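## Task

Arrange the nests so that N1 holds plate B83, N2 holds plate B33 and N3 holds plate B38. Every plate has to lie flat within its nest's locators, turned so its well A1 sits at the nest corner labelled A1. The layout only counts if it holds without the robot supporting anything. Finish by opening the gripper and moving the arm away.

## Robot and tools

Robot: a single four-axis SCARA-style plate mover. Its joints are a vertical lift (0.000 to 0.550 m), shoulder (-2.000 to 2.000 rad), elbow (-2.800 to 2.800 rad) and wrist yaw (-12.566 to 12.566 rad), plus a two-finger parallel gripper that always stays level and cannot tilt. Fingers point along the gripper's +x and close along its y. The commanded point, end_effector_position, is the middle between the two rubber pads, roughly 2 to 3 cm behind the fingertips. Opening runs from 0.140 m (fully open) to 0.066 m (closed; a gap always remains). Keep the elbow reading in Joint positions at least 0.4 rad away from 0, or the arm may fold and fault.

Scene: four nests lie in an arc; going clockwise seen from above they are N1, OUT, N2, N3. OUT starts empty and can serve as a parking spot. Plates are told apart only by their ID labels; well A1 is at the plate's cut-off corner. Loose objects may occasionally get nudged by something external.

Frames: the scene frame has its origin on the table top under the arm base, +z up, +y to the left when looking along +x. Results report end_effector_position (m) and end_effector_quat_wxyz in this frame; at long reach the printed position may be somewhat wrong. Motion commands, however, are in the gripper's own axes.

Command row: every motion uses a row of 5 numbers, each in [-1, 1]: dx, dy, dz, rz, opening. The first four are an offset (not a pose) in gripper axes, measured from the gripper pose shown in the most recent result that included it; before any such result in the scene, or for later calls inside the same reply, they count from where the robot is when the action begins. Scale: 1.0 equals 0.6 m for dx/dy/dz and 180 degrees for rz; rz rotates from +x toward +y. Opening is absolute: +1 fully open, -1 closed. An all-zero offset is not a pause; it pulls the arm back to the reference pose. Because offsets count from a measured pose, repeating a small push against something rigid does not press further, but against something yielding it does.

Tools:
- execute_actions {"actions": [...], "pictures": bool}. The list holds at most one item. Empty list: just report state. {"rows": [[5 numbers], ...], "steps": n}: up to 15 rows and up to 15 steps of 1/30 s (default 15); each row is one step, all measured from the same reference, and the final row repeats if steps exceed rows. {"steps": n} alone: wait until n steps (max 300) have elapsed since the previous result, thinking time included.
- move {"target": [5 numbers], "speed": m/s}: one straight path toward the target offset (same row layout and reference as above). Speed 0.002 to 0.5, default 0.25; rotation limited to twice that in rad/s. Path lasts 0.5 to 10 s and is cut off at 10 s. Opening is sent at the start. It does not avoid obstacles, the hand may lag, wander or overshoot the speed, especially with the arm almost straight. It ends when the hand and fingers settle, or 5 s after the path ends. Its result adds a move: line (done, off_target, moving, held, fault), the limits that acted (paced = pose clipped; held = steps blocked by a check, after which the arm may jump faster), and distance to target.
- wait {"seconds": 0 to 10}: lets time pass with no new command.
- zoom_image {"camera": "cam_low" or "cam_wrist", "region": [x0, y0, x1, y1]}: enlarges part of that camera's latest image, at most 504 by 504 px; cam_low is 672x504, cam_wrist 616x616, origin top-left. Useful for reading plate IDs and A1 corners.
- finished_scene {"scene": number}: irreversibly ends the current scene, grades it and gives the next task. Replying without any tool call ends everything.

Control behaviour: each step the command is clipped to within 70 mm and 16 degrees of the measured pose, so far targets take several actions; after an action the arm only continues to the last clipped pose. Check the reported pose and send the remainder. "Hand target" shows where the controller is heading. The simulation keeps running while you think and write. Joints slow and stop together; after big moves the arm may still be short.

Result lines: "pose unreachable" means the clearance check altered or blocked the command; HELD marks steps not (fully) sent. Joint positions lists lift, shoulder, elbow, wrist yaw, then pad gap in metres. grip_measured is the finger opening on the command scale; readings may be off by about 1 mm for a whole scene.

Gripping: to hold a plate, keep commanding an opening below grip_measured, about 0.04 below for a firm grip, less for lighter. Pads push up to roughly 18 N each; a fast close squeezes harder and can even spring the fingers open. Fully closing takes at least about 0.6 s.

Things to avoid: dropping plates from more than a few millimetres (a short settle is fine), knocking anything off the table, slamming or hard pressing. Faster contact hits harder, and targeting far past a surface pushes harder. Contact torque reaching a joint's load limit (lift 57 N, shoulder 8.55 N m, elbow 4.27 N m, wrist yaw 1.42 N m, carried weight included) stops the arm 10 s and drops the rest of the call. Carrying a load heats motors; MOTOR HOT appears from 85 °C and at 100 °C an OVER-TEMPERATURE FAULT brakes the arm until cool, so don't hold plates while idling. At the end, open the gripper and lift clear so no plate relies on the robot.

Each tool is called after "Call:" as name([rows], argument=value, ...), one row to a line, values as JSON.

## Session

Call:
execute_actions(actions=[])

Scene clock: 0.00 s of 12600.00 s.
end_effector_position=(+0.7494, -0.1926, +0.0785) grip_measured=+0.99 end_effector_quat_wxyz=(+0.911, +0.000, +0.000, -0.413)
Joint positions: [ 0.074  0.136  2.457 -3.446  0.14 ]
Motor temperatures (°C, as the motors report them): [37 24 25 24]
Hand target: +0.749, -0.193, +0.079; +0.911, +0.000, +0.000, -0.413

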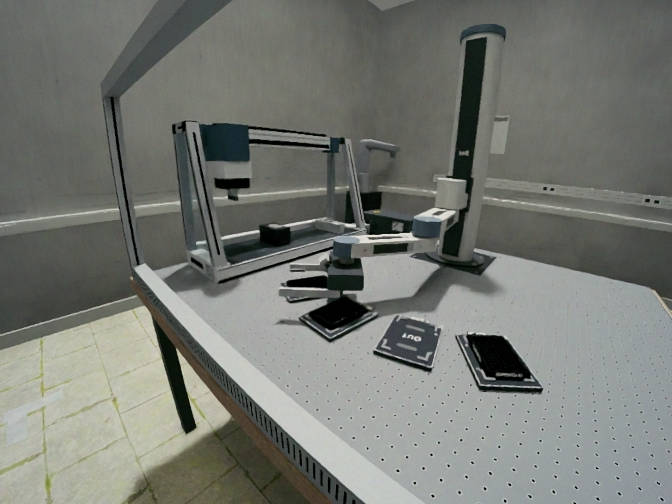

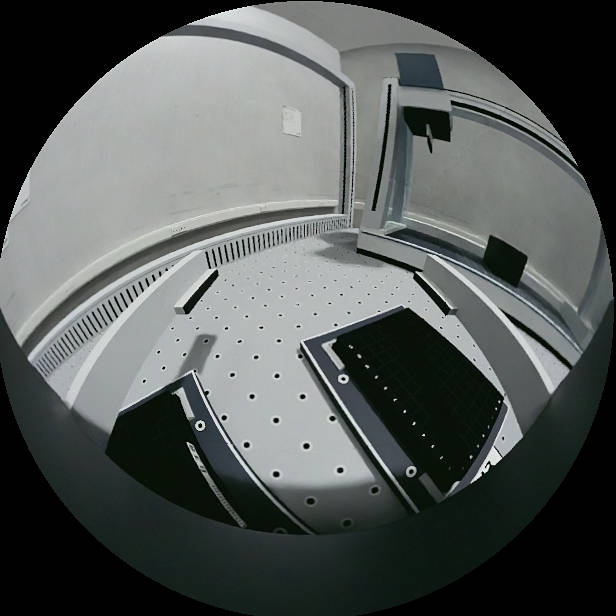

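Call:
zoom_image(camera="cam_low", region=[260, 250, 560, 410])

Region (260, 250, 560, 410) of cam_low's 672x504 image, scaled by 1.680, with more detail than that image has; it fills the top 269 rows of this view, and the rest is white.

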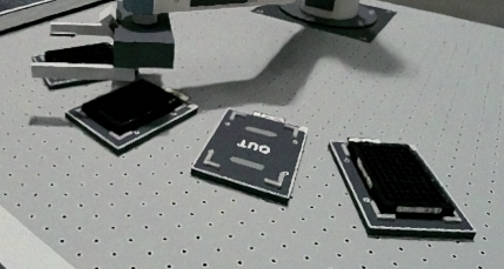

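Call:
zoom_image(camera="cam_low", region=[450, 325, 550, 400])

Call:
zoom_image(camera="cam_wrist", region=[90, 290, 530, 540])

Region (450, 325, 550, 400) of cam_low's 672x504 image, scaled by 5.040, with more detail than that image has; it fills the top 378 rows of this view, and the rest is white.

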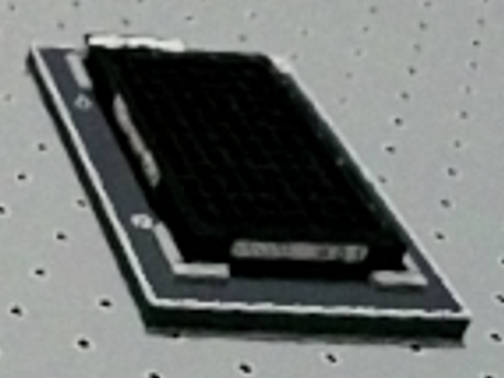

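Region (90, 290, 530, 540) of cam_wrist's 616x616 image, scaled by 1.145, with more detail than that image has; it fills the top 286 rows of this view, and the rest is white.

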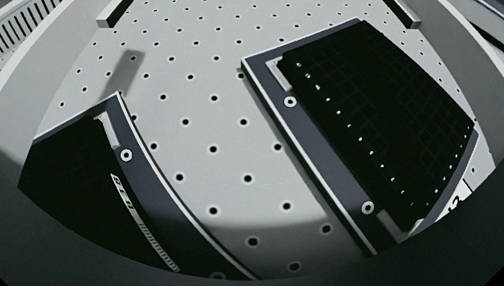

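Call:
move(target=[-0.46, -0.038, 0.283, 0.271, 1])

Scene clock: 45.73 s of 12600.00 s.
end_effector_position=(+0.5505, +0.0003, +0.2484) grip_measured=+0.99 end_effector_quat_wxyz=(+1.000, +0.000, +0.000, -0.001)
Joint positions: [ 0.243  0.956  0.928 -1.886  0.14 ]
Motor temperatures (°C, as the motors report them): [37 24 25 24]
Hand target: +0.551, +0.000, +0.248; +1.000, +0.000, +0.000, -0.001
Off the commanded pose: 0.000 m, 0 deg.
After step 90, 40.67 s passed at rest.
move: done

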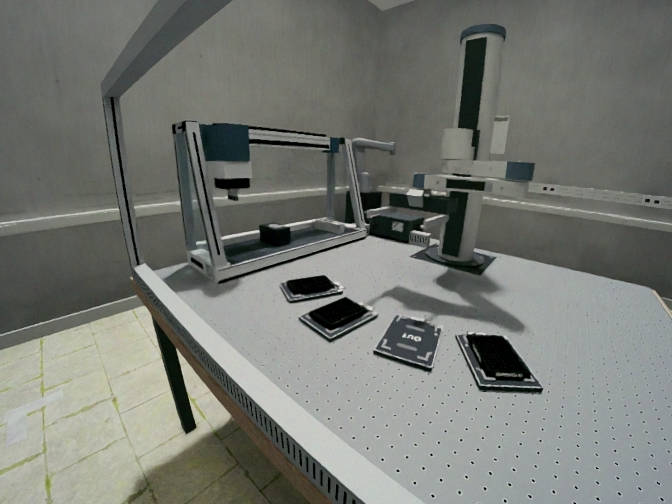

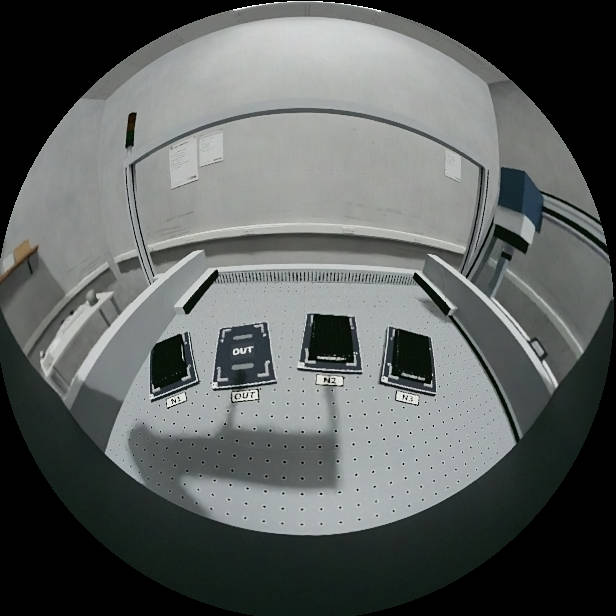

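Call:
zoom_image(camera="cam_wrist", region=[130, 290, 460, 420])

Region (130, 290, 460, 420) of cam_wrist's 616x616 image, scaled by 1.527, with more detail than that image has; it fills the top 199 rows of this view, and the rest is white.

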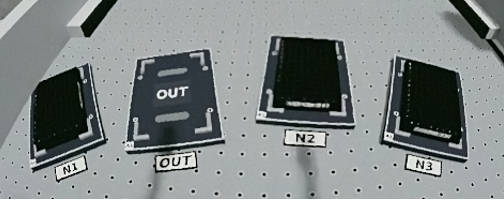

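Call:
zoom_image(camera="cam_wrist", region=[290, 305, 450, 410])

Region (290, 305, 450, 410) of cam_wrist's 616x616 image, scaled by 3.150, with more detail than that image has; it fills the top 331 rows of this view, and the rest is white.

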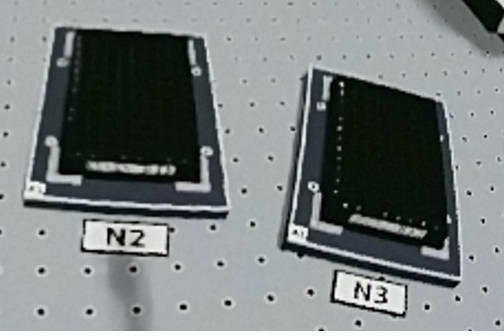

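Call:
move(target=[0.027, -0.139, -0.3, -0.067, 1])

Scene clock: 91.87 s of 12600.00 s.
end_effector_position=(+0.5665, -0.0832, +0.0683) grip_measured=+0.99 end_effector_quat_wxyz=(+0.994, +0.000, +0.000, -0.106)
Joint positions: [ 0.063  0.71   1.038 -1.96   0.14 ]
Motor temperatures (°C, as the motors report them): [37 24 25 24]
Hand target: +0.567, -0.083, +0.068; +0.994, +0.000, +0.000, -0.106
Off the commanded pose: 0.000 m, 0 deg.
After step 90, 41.93 s passed at rest.
move: done

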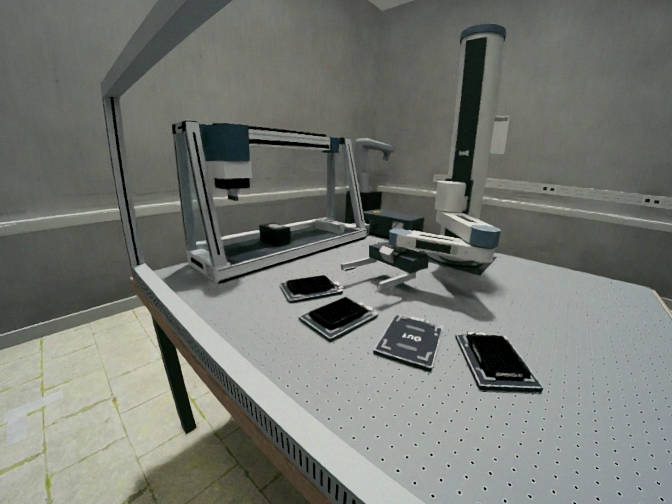

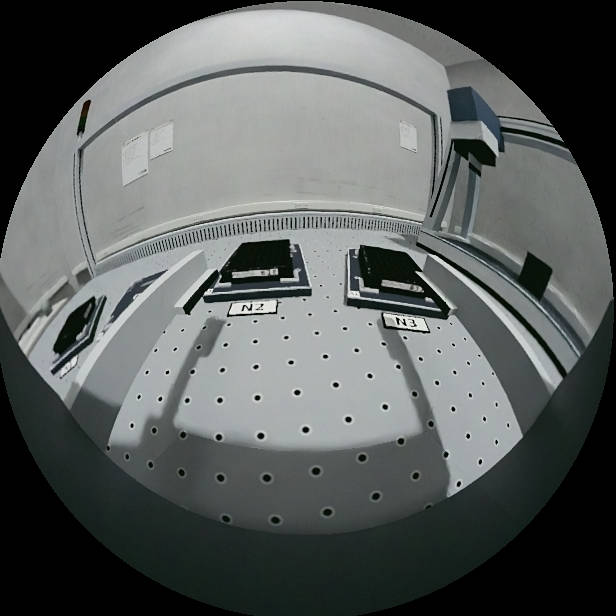

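Call:
zoom_image(camera="cam_wrist", region=[195, 230, 455, 335])

Region (195, 230, 455, 335) of cam_wrist's 616x616 image, scaled by 1.938, with more detail than that image has; it fills the top 204 rows of this view, and the rest is white.

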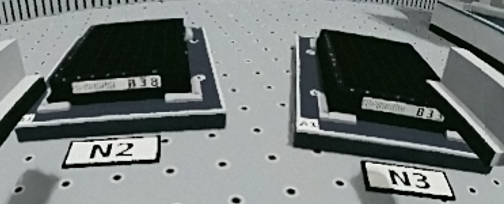

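Call:
move(target=[0.232, 0.125, 0.053, 0.033, 1])

Scene clock: 137.03 s of 12600.00 s.
end_effector_position=(+0.7185, -0.0391, +0.1002) grip_measured=+0.99 end_effector_quat_wxyz=(+0.999, +0.000, +0.000, -0.054)
Joint positions: [ 0.095  0.559  1.781 -2.447  0.14 ]
Motor temperatures (°C, as the motors report them): [37 24 25 24]
Hand target: +0.718, -0.039, +0.100; +0.999, +0.000, +0.000, -0.054
Off the commanded pose: 0.000 m, 0 deg.
After step 90, 41.10 s passed at rest.
move: done

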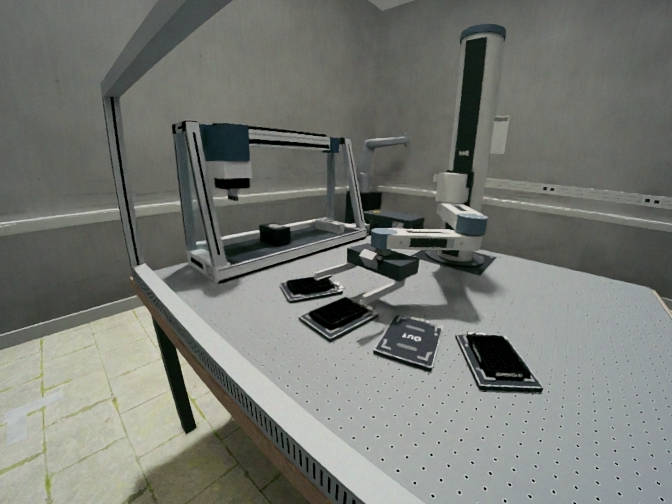

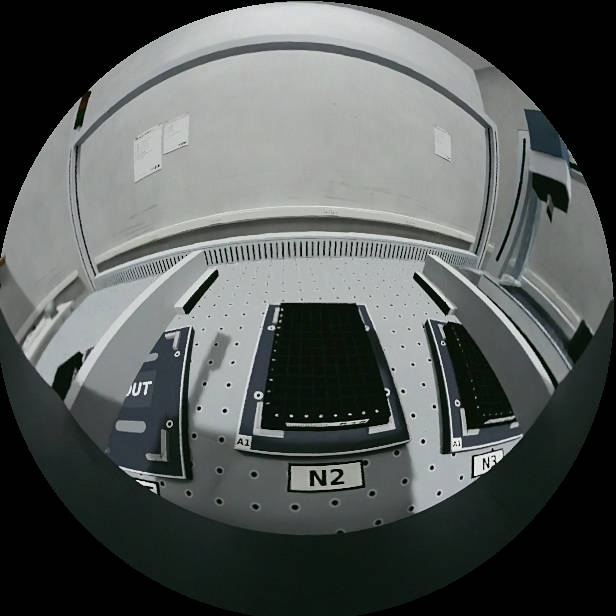

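Call:
move(target=[0.037, -0.0075, -0.135, -0.008, 1], speed=0.15)

Scene clock: 172.57 s of 12600.00 s.
end_effector_position=(+0.7400, -0.0460, +0.0191) grip_measured=+0.99 end_effector_quat_wxyz=(+0.998, +0.000, +0.000, -0.066)
Joint positions: [ 0.014  0.491  1.924 -2.548  0.14 ]
Motor temperatures (°C, as the motors report them): [37 24 25 24]
Hand target: +0.740, -0.046, +0.019; +0.998, +0.000, +0.000, -0.066
Off the commanded pose: 0.000 m, 0 deg.
After step 90, 31.63 s passed at rest.
move: done

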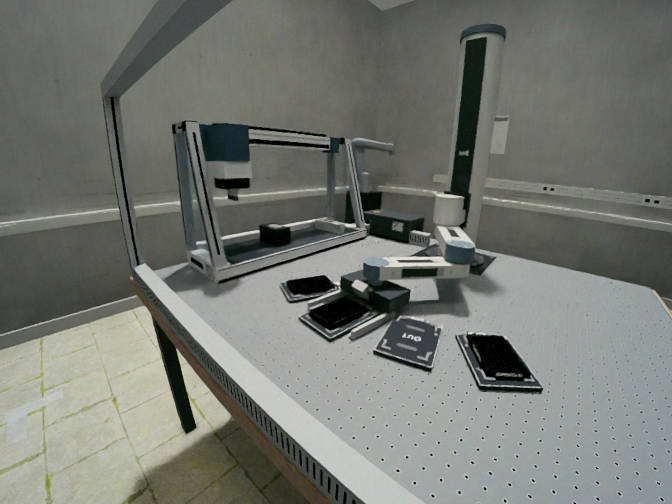

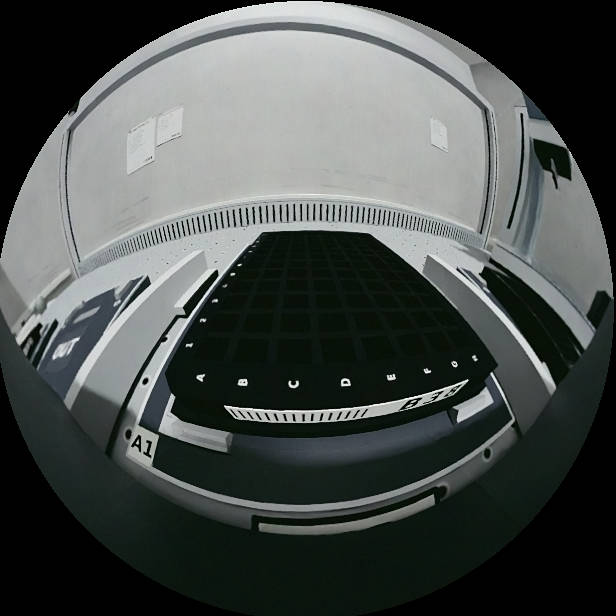

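Call:
execute_actions([
  {"rows": [[0,0,0,0,-0.515]], "steps": 15},
], pictures=false)

Call:
execute_actions([
  {"rows": [[0,0,0,0,-0.515]], "steps": 15},
], pictures=false)

Scene clock: 179.37 s of 12600.00 s.
end_effector_position=(+0.7399, -0.0467, +0.0191) grip_measured=+0.48 end_effector_quat_wxyz=(+0.998, +0.000, +0.000, -0.067)
Joint positions: [ 0.014  0.49   1.923 -2.548  0.121]
Motor temperatures (°C, as the motors report them): [37 24 25 24]
Hand target: +0.740, -0.046, +0.019; +0.998, +0.000, +0.000, -0.066
Off the commanded pose: 0.001 m, 0 deg.
Steps of this call (steps 1 to 90: nothing new was sent; then 3.30 s passed at rest; steps 91 to 105: all 15 steps of this action). Readings (end_effector_position):
91: (+0.7400, -0.0460, +0.0191)
92: (+0.7400, -0.0460, +0.0191)
94: (+0.7400, -0.0460, +0.0191)
98: (+0.7399, -0.0467, +0.0191)
105: the state above

Scene clock: 179.87 s of 12600.00 s.
end_effector_position=(+0.7399, -0.0467, +0.0191) grip_measured=+0.48 end_effector_quat_wxyz=(+0.998, +0.000, +0.000, -0.067)
Joint positions: [ 0.014  0.49   1.923 -2.547  0.121]
Motor temperatures (°C, as the motors report them): [37 24 25 24]
Hand target: +0.740, -0.047, +0.019; +0.998, +0.000, +0.000, -0.067
Off the commanded pose: 0.000 m, 0 deg.
Steps of this call (steps 1 to 15: all 15 steps of this action). Readings (end_effector_position):
1: (+0.7399, -0.0467, +0.0191)
2: (+0.7399, -0.0467, +0.0191)
4: (+0.7399, -0.0467, +0.0191)
8: (+0.7399, -0.0467, +0.0191)
15: the state above

Call:
move(target=[0, 0, 0.018, 0, 0.8], speed=0.05)

Scene clock: 184.90 s of 12600.00 s.
end_effector_position=(+0.7399, -0.0468, +0.0300) grip_measured=+0.80 end_effector_quat_wxyz=(+0.998, +0.000, +0.000, -0.067)
Joint positions: [ 0.025  0.49   1.923 -2.547  0.133]
Motor temperatures (°C, as the motors report them): [37 24 25 24]
Hand target: +0.740, -0.047, +0.030; +0.998, +0.000, +0.000, -0.067
Off the commanded pose: 0.000 m, 0 deg.
After step 90, 1.33 s passed at rest.
move: done

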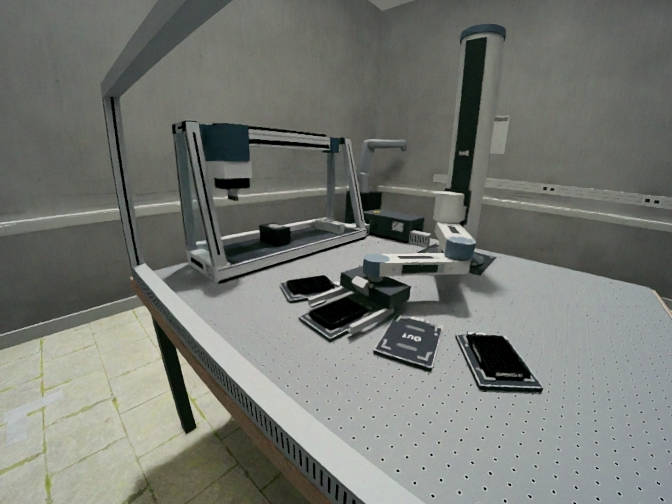

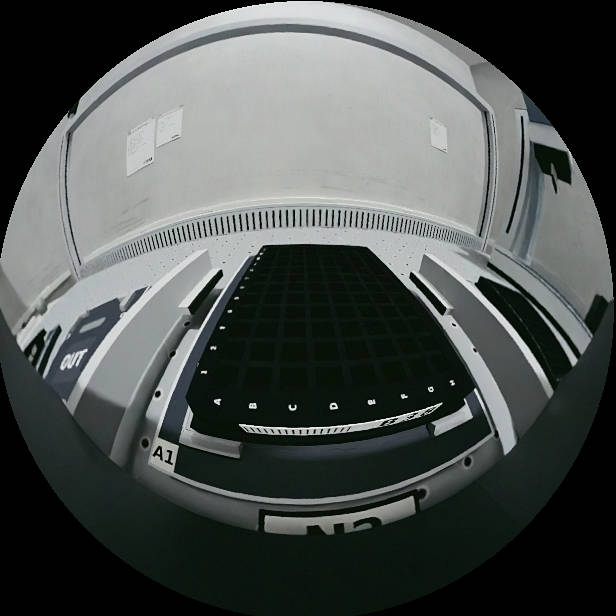

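Call:
move(target=[0, 0, 0, 0, -0.515])

Scene clock: 188.43 s of 12600.00 s.
end_effector_position=(+0.7399, -0.0467, +0.0300) grip_measured=-0.48 end_effector_quat_wxyz=(+0.998, +0.000, +0.000, -0.067)
Joint positions: [ 0.025  0.49   1.923 -2.547  0.085]
Motor temperatures (°C, as the motors report them): [37 24 25 24]
Hand target: +0.740, -0.047, +0.030; +0.998, +0.000, +0.000, -0.067
Off the commanded pose: 0.000 m, 0 deg.
move: done

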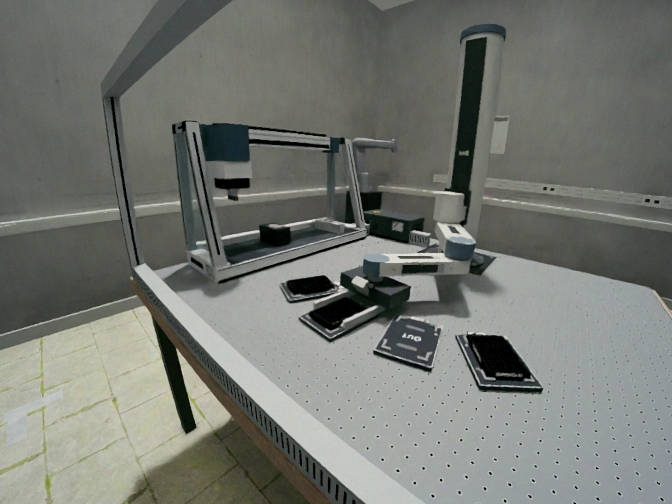

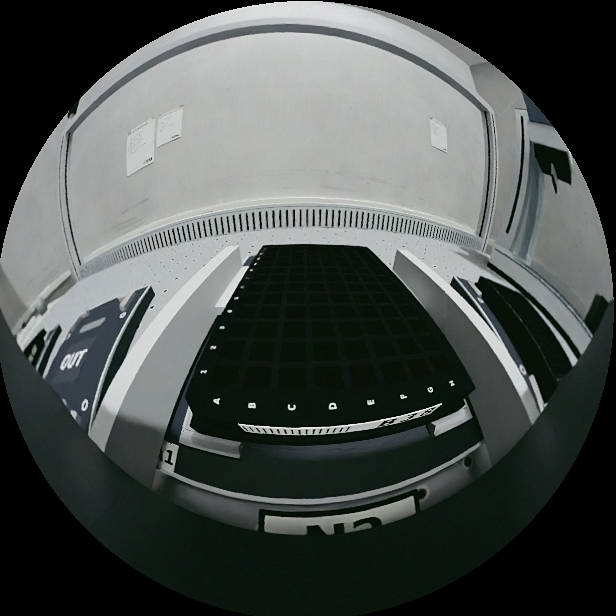

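Call:
move(target=[0, 0, 0.1, 0, -0.515], speed=0.1)

Call:
move(target=[-0.093, 0.295, 0, 0.098, -0.515])

Scene clock: 207.60 s of 12600.00 s.
end_effector_position=(+0.7399, -0.0467, +0.0900) grip_measured=-0.48 end_effector_quat_wxyz=(+0.998, +0.000, +0.000, -0.067)
Joint positions: [ 0.085  0.49   1.923 -2.547  0.085]
Motor temperatures (°C, as the motors report them): [37 24 25 24]
Hand target: +0.740, -0.047, +0.090; +0.998, +0.000, +0.000, -0.067
Off the commanded pose: 0.000 m, 0 deg.
After step 90, 15.27 s passed at rest.
move: done

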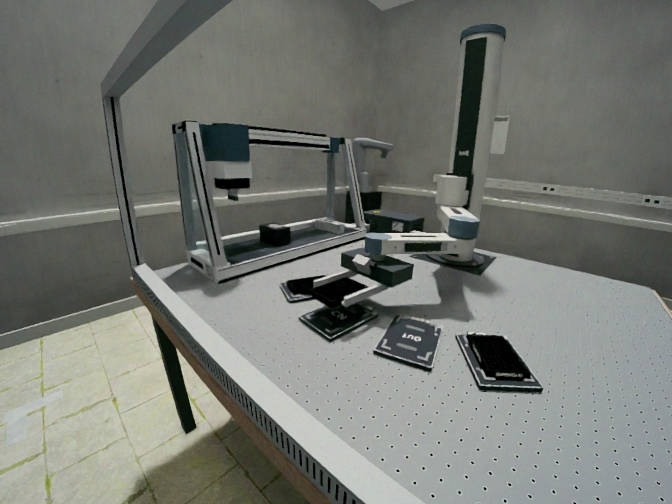

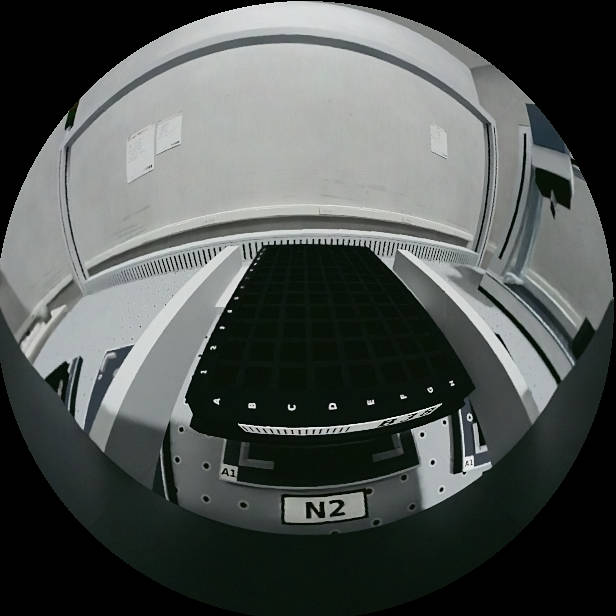

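Scene clock: 208.70 s of 12600.00 s.
end_effector_position=(+0.7083, +0.1364, +0.0900) grip_measured=-0.48 end_effector_quat_wxyz=(+0.996, +0.000, +0.000, +0.087)
Joint positions: [ 0.085  0.878  1.818 -2.522  0.085]
Motor temperatures (°C, as the motors report them): [37 24 25 24]
Hand target: +0.708, +0.136, +0.090; +0.996, +0.000, +0.000, +0.087
Off the commanded pose: 0.000 m, 0 deg.
move: done

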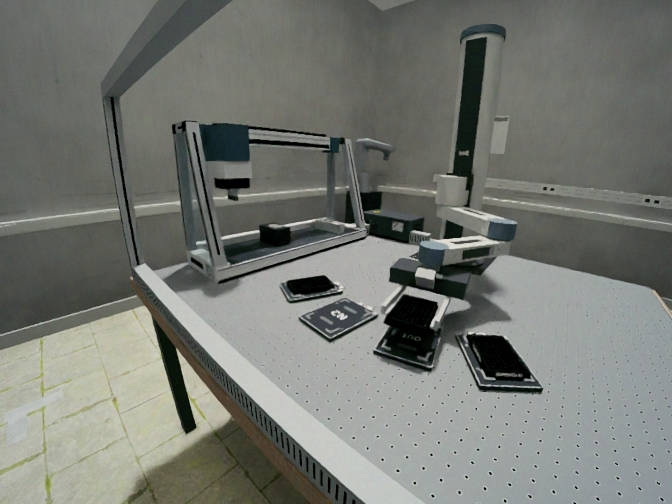

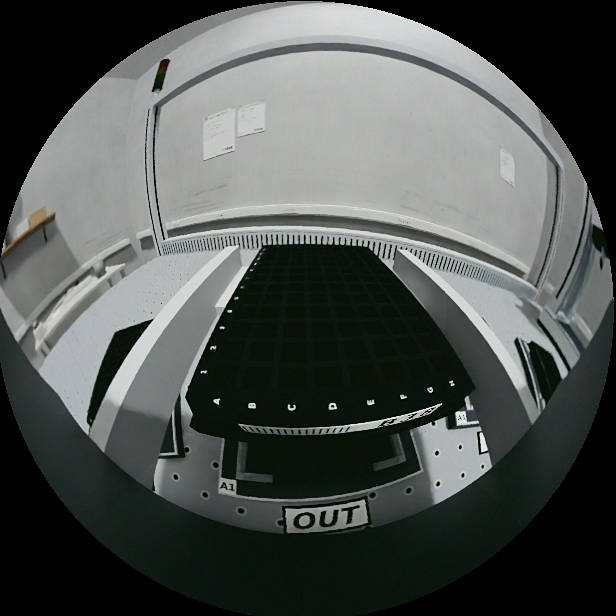

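Call:
move(target=[-0.012, 0.005, -0.075, 0.0128, -0.515], speed=0.1)

Scene clock: 222.70 s of 12600.00 s.
end_effector_position=(+0.7007, +0.1380, +0.0450) grip_measured=-0.48 end_effector_quat_wxyz=(+0.994, +0.000, +0.000, +0.107)
Joint positions: [ 0.04   0.893  1.773 -2.451  0.085]
Motor temperatures (°C, as the motors report them): [37 24 25 24]
Hand target: +0.701, +0.138, +0.045; +0.994, +0.000, +0.000, +0.107
Off the commanded pose: 0.000 m, 0 deg.
After step 90, 10.27 s passed at rest.
move: done

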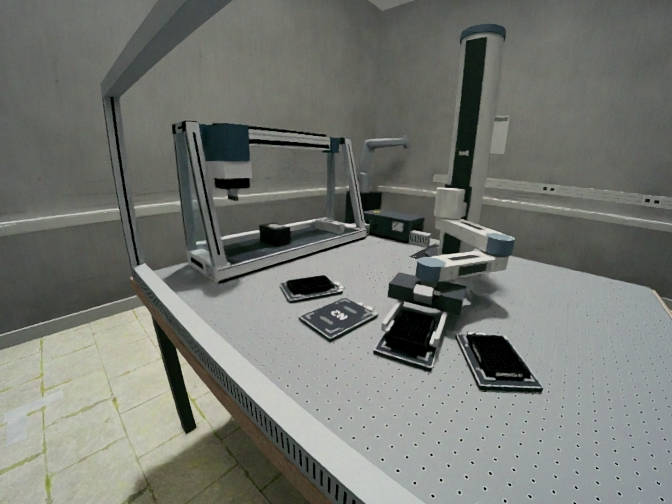

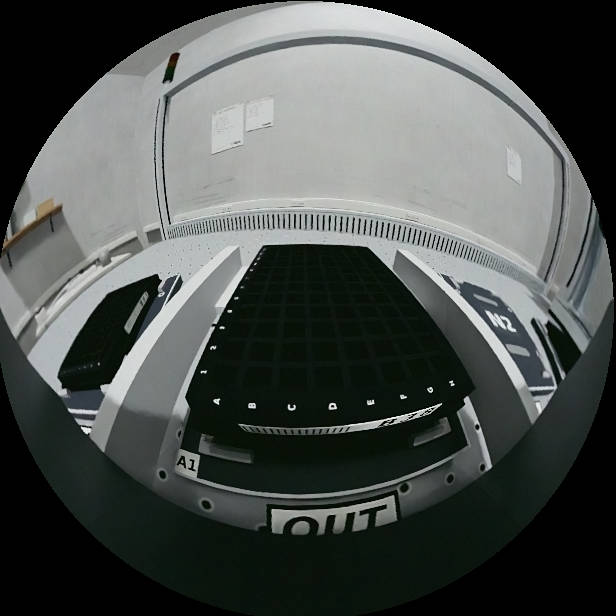

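Call:
move(target=[0, 0, -0.0235, 0, -0.515], speed=0.03)

Scene clock: 231.03 s of 12600.00 s.
end_effector_position=(+0.7007, +0.1384, +0.0308) grip_measured=-0.48 end_effector_quat_wxyz=(+0.994, +0.000, +0.000, +0.108)
Joint positions: [ 0.026  0.893  1.773 -2.45   0.085]
Motor temperatures (°C, as the motors report them): [37 24 25 24]
Hand target: +0.701, +0.138, +0.031; +0.994, +0.000, +0.000, +0.107
Off the commanded pose: 0.000 m, 0 deg.
After step 90, 4.63 s passed at rest.
move: done

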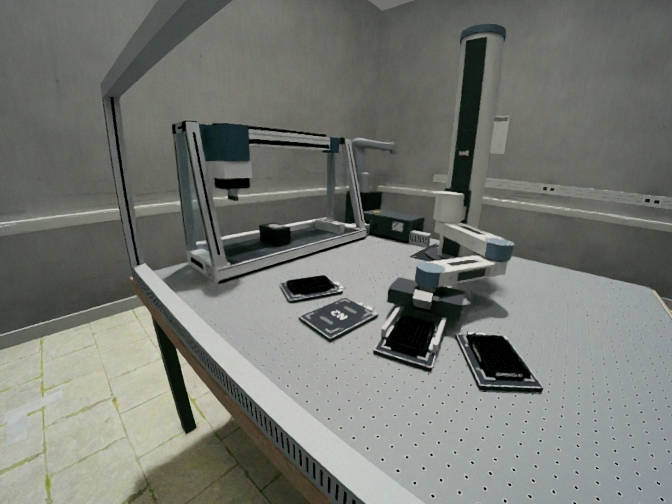

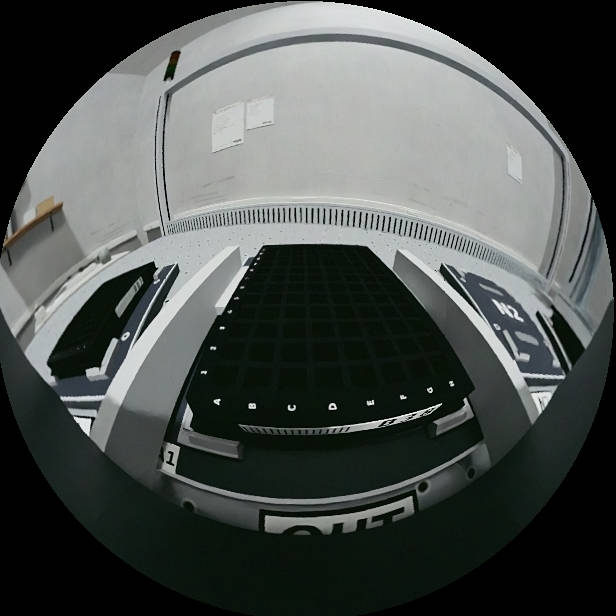

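Call:
move(target=[0, 0, 0.0, 0, 0.4])

Call:
move(target=[0, 0, 0.1, 0, 0.4], speed=0.15)

Call:
move(target=[-0.155, -0.543, 0, -0.213, 0.8])

Scene clock: 251.03 s of 12600.00 s.
end_effector_position=(+0.7007, +0.1385, +0.0308) grip_measured=+0.40 end_effector_quat_wxyz=(+0.994, +0.000, +0.000, +0.108)
Joint positions: [ 0.026  0.893  1.773 -2.45   0.118]
Motor temperatures (°C, as the motors report them): [37 24 25 24]
Hand target: +0.701, +0.138, +0.031; +0.994, +0.000, +0.000, +0.108
Off the commanded pose: 0.000 m, 0 deg.
After step 90, 16.30 s passed at rest.
move: done

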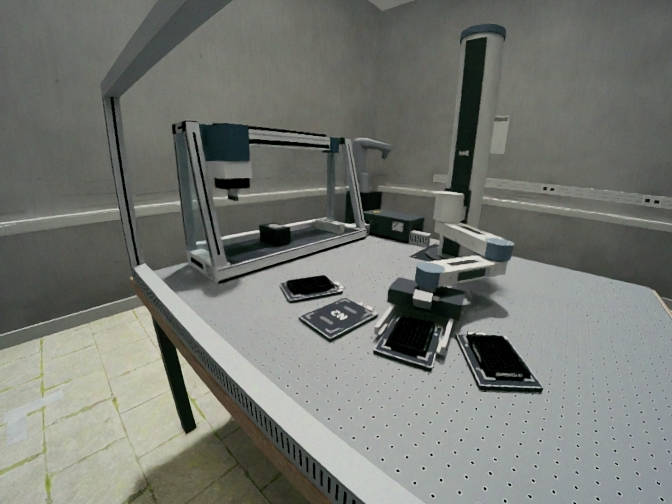

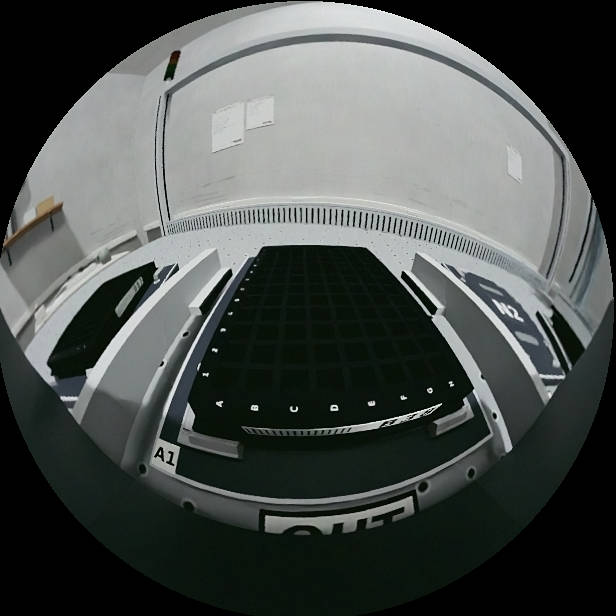

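Scene clock: 251.80 s of 12600.00 s.
end_effector_position=(+0.7007, +0.1385, +0.0908) grip_measured=+0.40 end_effector_quat_wxyz=(+0.994, +0.000, +0.000, +0.108)
Joint positions: [ 0.086  0.893  1.773 -2.45   0.118]
Motor temperatures (°C, as the motors report them): [37 24 25 24]
Hand target: +0.701, +0.138, +0.091; +0.994, +0.000, +0.000, +0.108
Off the commanded pose: 0.000 m, 0 deg.
move: done

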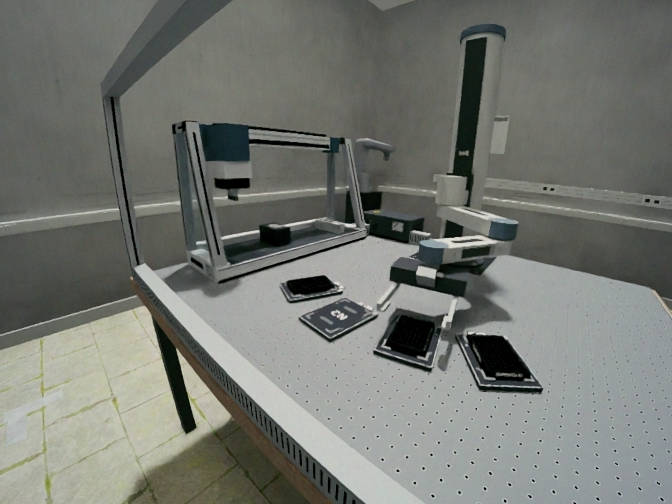

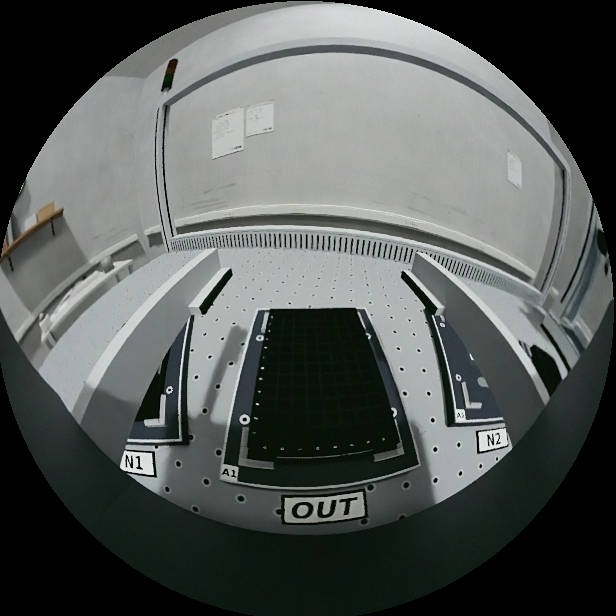

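Scene clock: 253.53 s of 12600.00 s.
end_effector_position=(+0.6797, -0.1998, +0.0908) grip_measured=+0.80 end_effector_quat_wxyz=(+0.974, +0.000, +0.000, -0.224)
Joint positions: [ 0.086  0.272  1.771 -2.496  0.133]
Motor temperatures (°C, as the motors report them): [37 24 25 24]
Hand target: +0.680, -0.200, +0.091; +0.975, +0.000, +0.000, -0.224
Off the commanded pose: 0.000 m, 0 deg.
move: done

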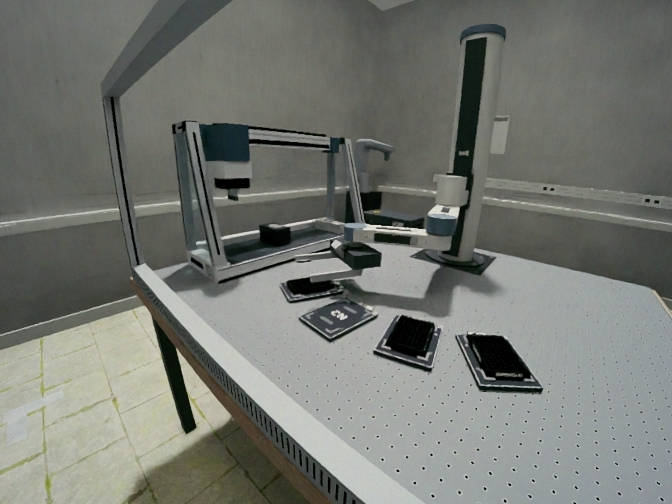

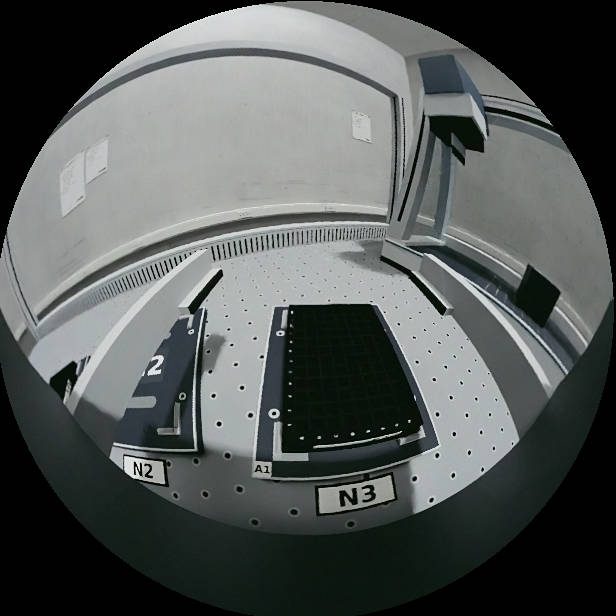

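Call:
move(target=[0.01, -0.032, 0, 0, 0.8])

Scene clock: 267.17 s of 12600.00 s.
end_effector_position=(+0.6766, -0.2199, +0.0908) grip_measured=+0.80 end_effector_quat_wxyz=(+0.974, +0.000, +0.000, -0.225)
Joint positions: [ 0.086  0.211  1.798 -2.463  0.133]
Motor temperatures (°C, as the motors report them): [37 24 25 24]
Hand target: +0.677, -0.220, +0.091; +0.974, +0.000, +0.000, -0.224
Off the commanded pose: 0.000 m, 0 deg.
After step 90, 9.93 s passed at rest.
move: done

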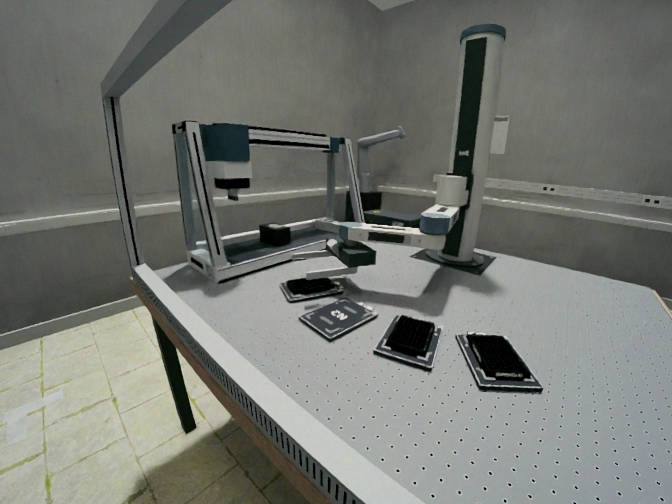

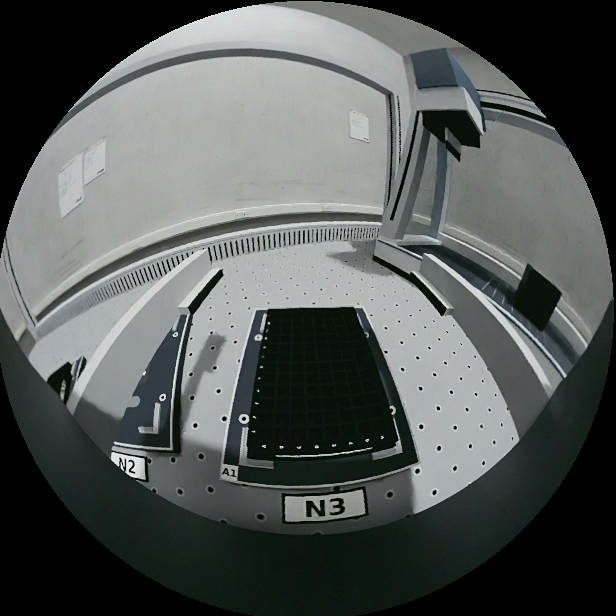

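Call:
move(target=[0, 0, -0.101, 0.005, 0.8], speed=0.15)

Call:
move(target=[0, 0, 0, 0, -0.515])

Scene clock: 273.47 s of 12600.00 s.
end_effector_position=(+0.6767, -0.2198, +0.0302) grip_measured=+0.80 end_effector_quat_wxyz=(+0.976, +0.000, +0.000, -0.217)
Joint positions: [ 0.025  0.206  1.798 -2.442  0.133]
Motor temperatures (°C, as the motors report them): [37 24 25 24]
Hand target: +0.677, -0.220, +0.030; +0.976, +0.000, +0.000, -0.217
Off the commanded pose: 0.000 m, 0 deg.
After step 90, 2.53 s passed at rest.
move: done

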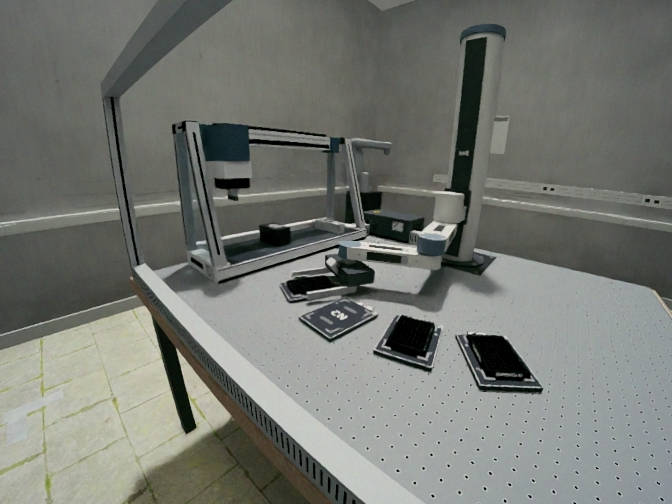

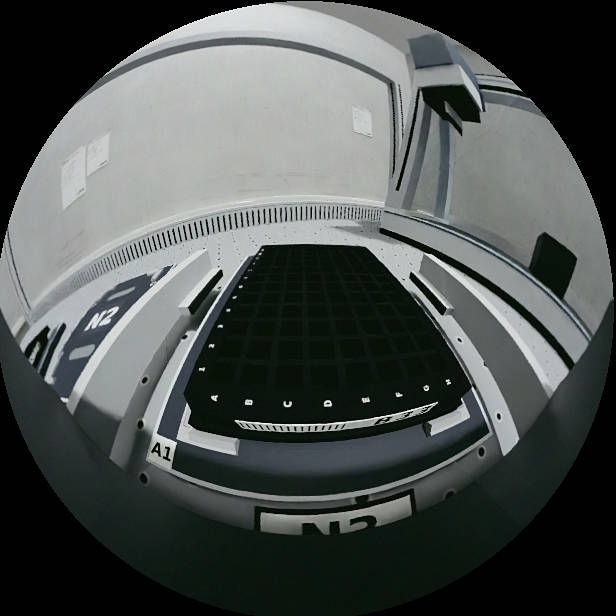

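Scene clock: 274.10 s of 12600.00 s.
end_effector_position=(+0.6770, -0.2192, +0.0302) grip_measured=-0.48 end_effector_quat_wxyz=(+0.976, +0.000, +0.000, -0.216)
Joint positions: [ 0.025  0.207  1.799 -2.44   0.085]
Motor temperatures (°C, as the motors report them): [37 24 25 24]
Hand target: +0.677, -0.220, +0.030; +0.976, +0.000, +0.000, -0.217
Off the commanded pose: 0.001 m, 0 deg.
move: done

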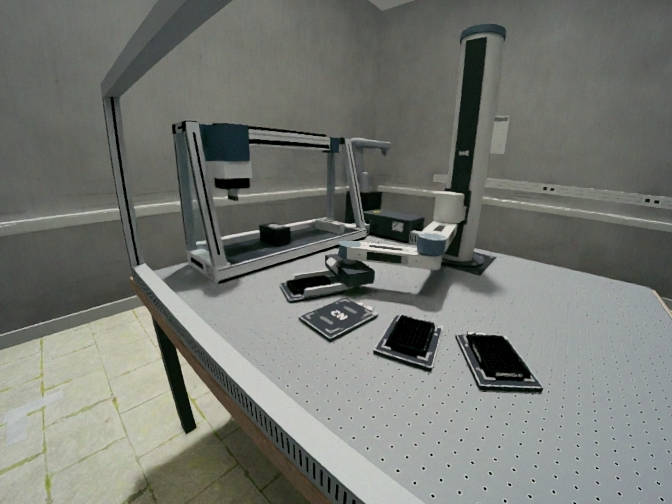

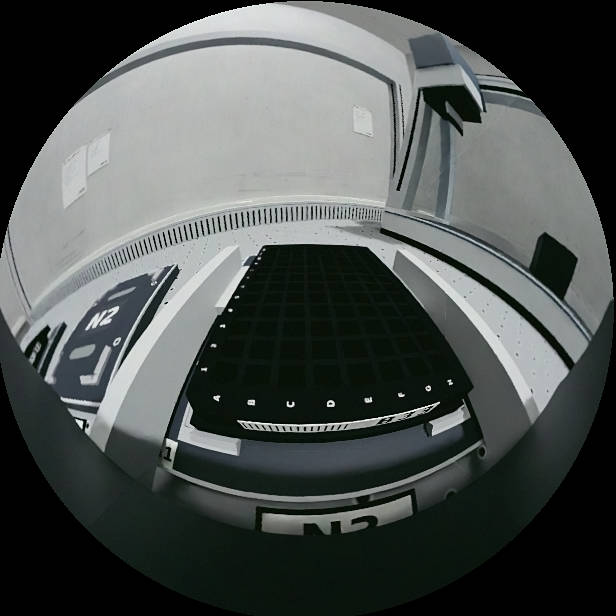

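Call:
move(target=[0, 0, 0.1, 0, -0.515], speed=0.1)

Call:
move(target=[-0.0278, 0.3043, 0, 0.0958, -0.515])

Scene clock: 283.10 s of 12600.00 s.
end_effector_position=(+0.6771, -0.2191, +0.0902) grip_measured=-0.48 end_effector_quat_wxyz=(+0.976, +0.000, +0.000, -0.216)
Joint positions: [ 0.085  0.207  1.799 -2.44   0.085]
Motor temperatures (°C, as the motors report them): [37 24 26 24]
Hand target: +0.677, -0.219, +0.090; +0.976, +0.000, +0.000, -0.216
Off the commanded pose: 0.000 m, 0 deg.
After step 90, 5.10 s passed at rest.
move: done

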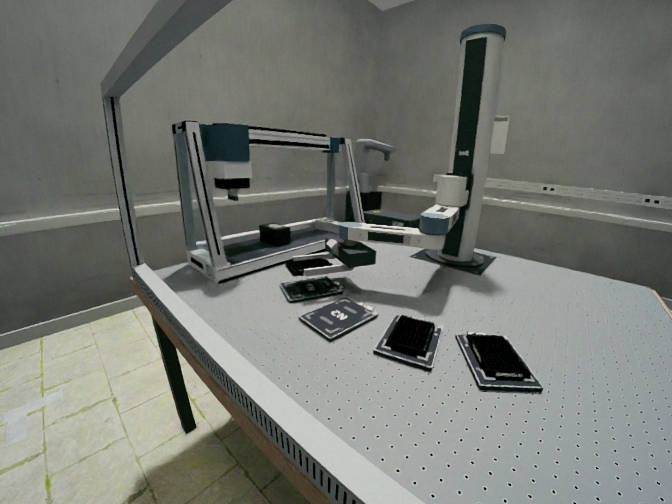

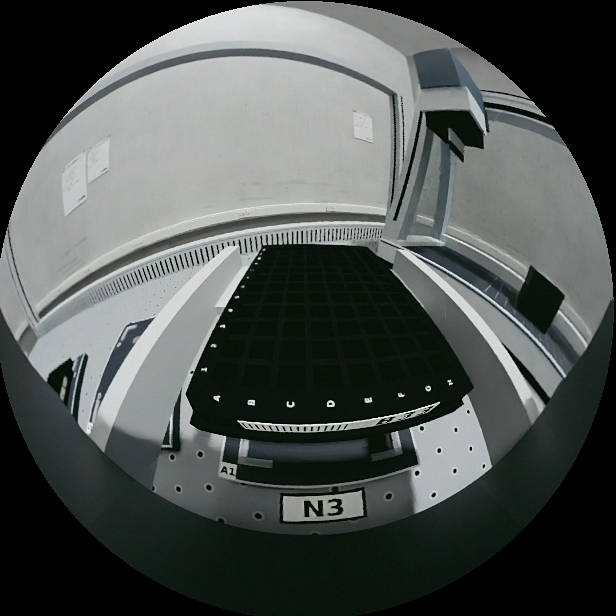

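Scene clock: 284.17 s of 12600.00 s.
end_effector_position=(+0.7389, -0.0463, +0.0902) grip_measured=-0.48 end_effector_quat_wxyz=(+0.998, +0.000, +0.000, -0.066)
Joint positions: [ 0.085  0.494  1.916 -2.543  0.085]
Motor temperatures (°C, as the motors report them): [37 24 26 24]
Hand target: +0.739, -0.047, +0.090; +0.998, +0.000, +0.000, -0.067
Off the commanded pose: 0.000 m, 0 deg.
move: done

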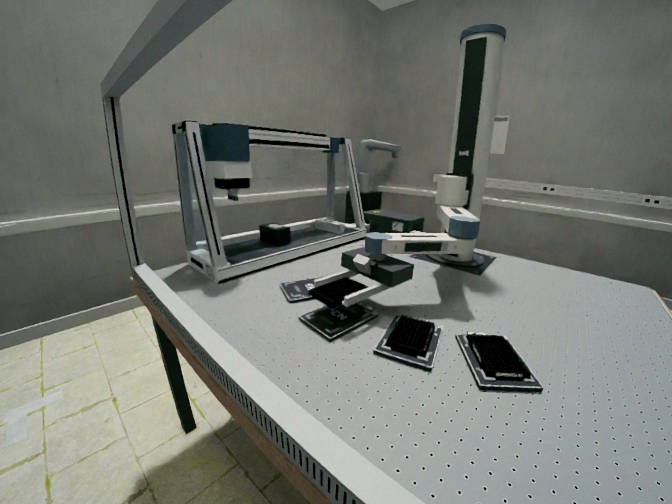

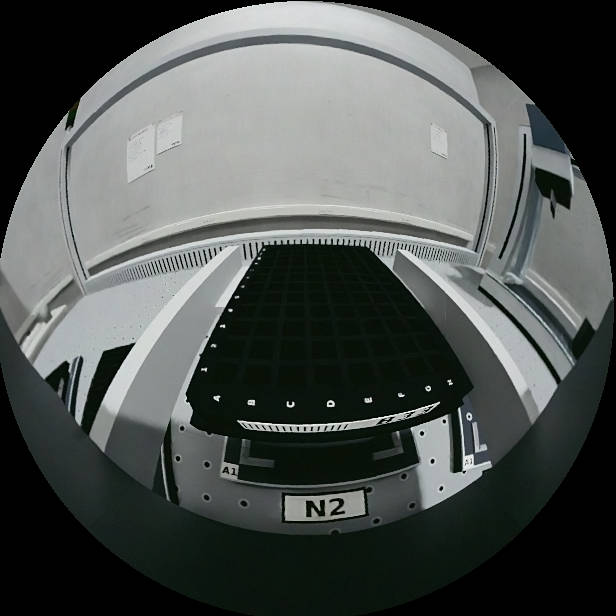

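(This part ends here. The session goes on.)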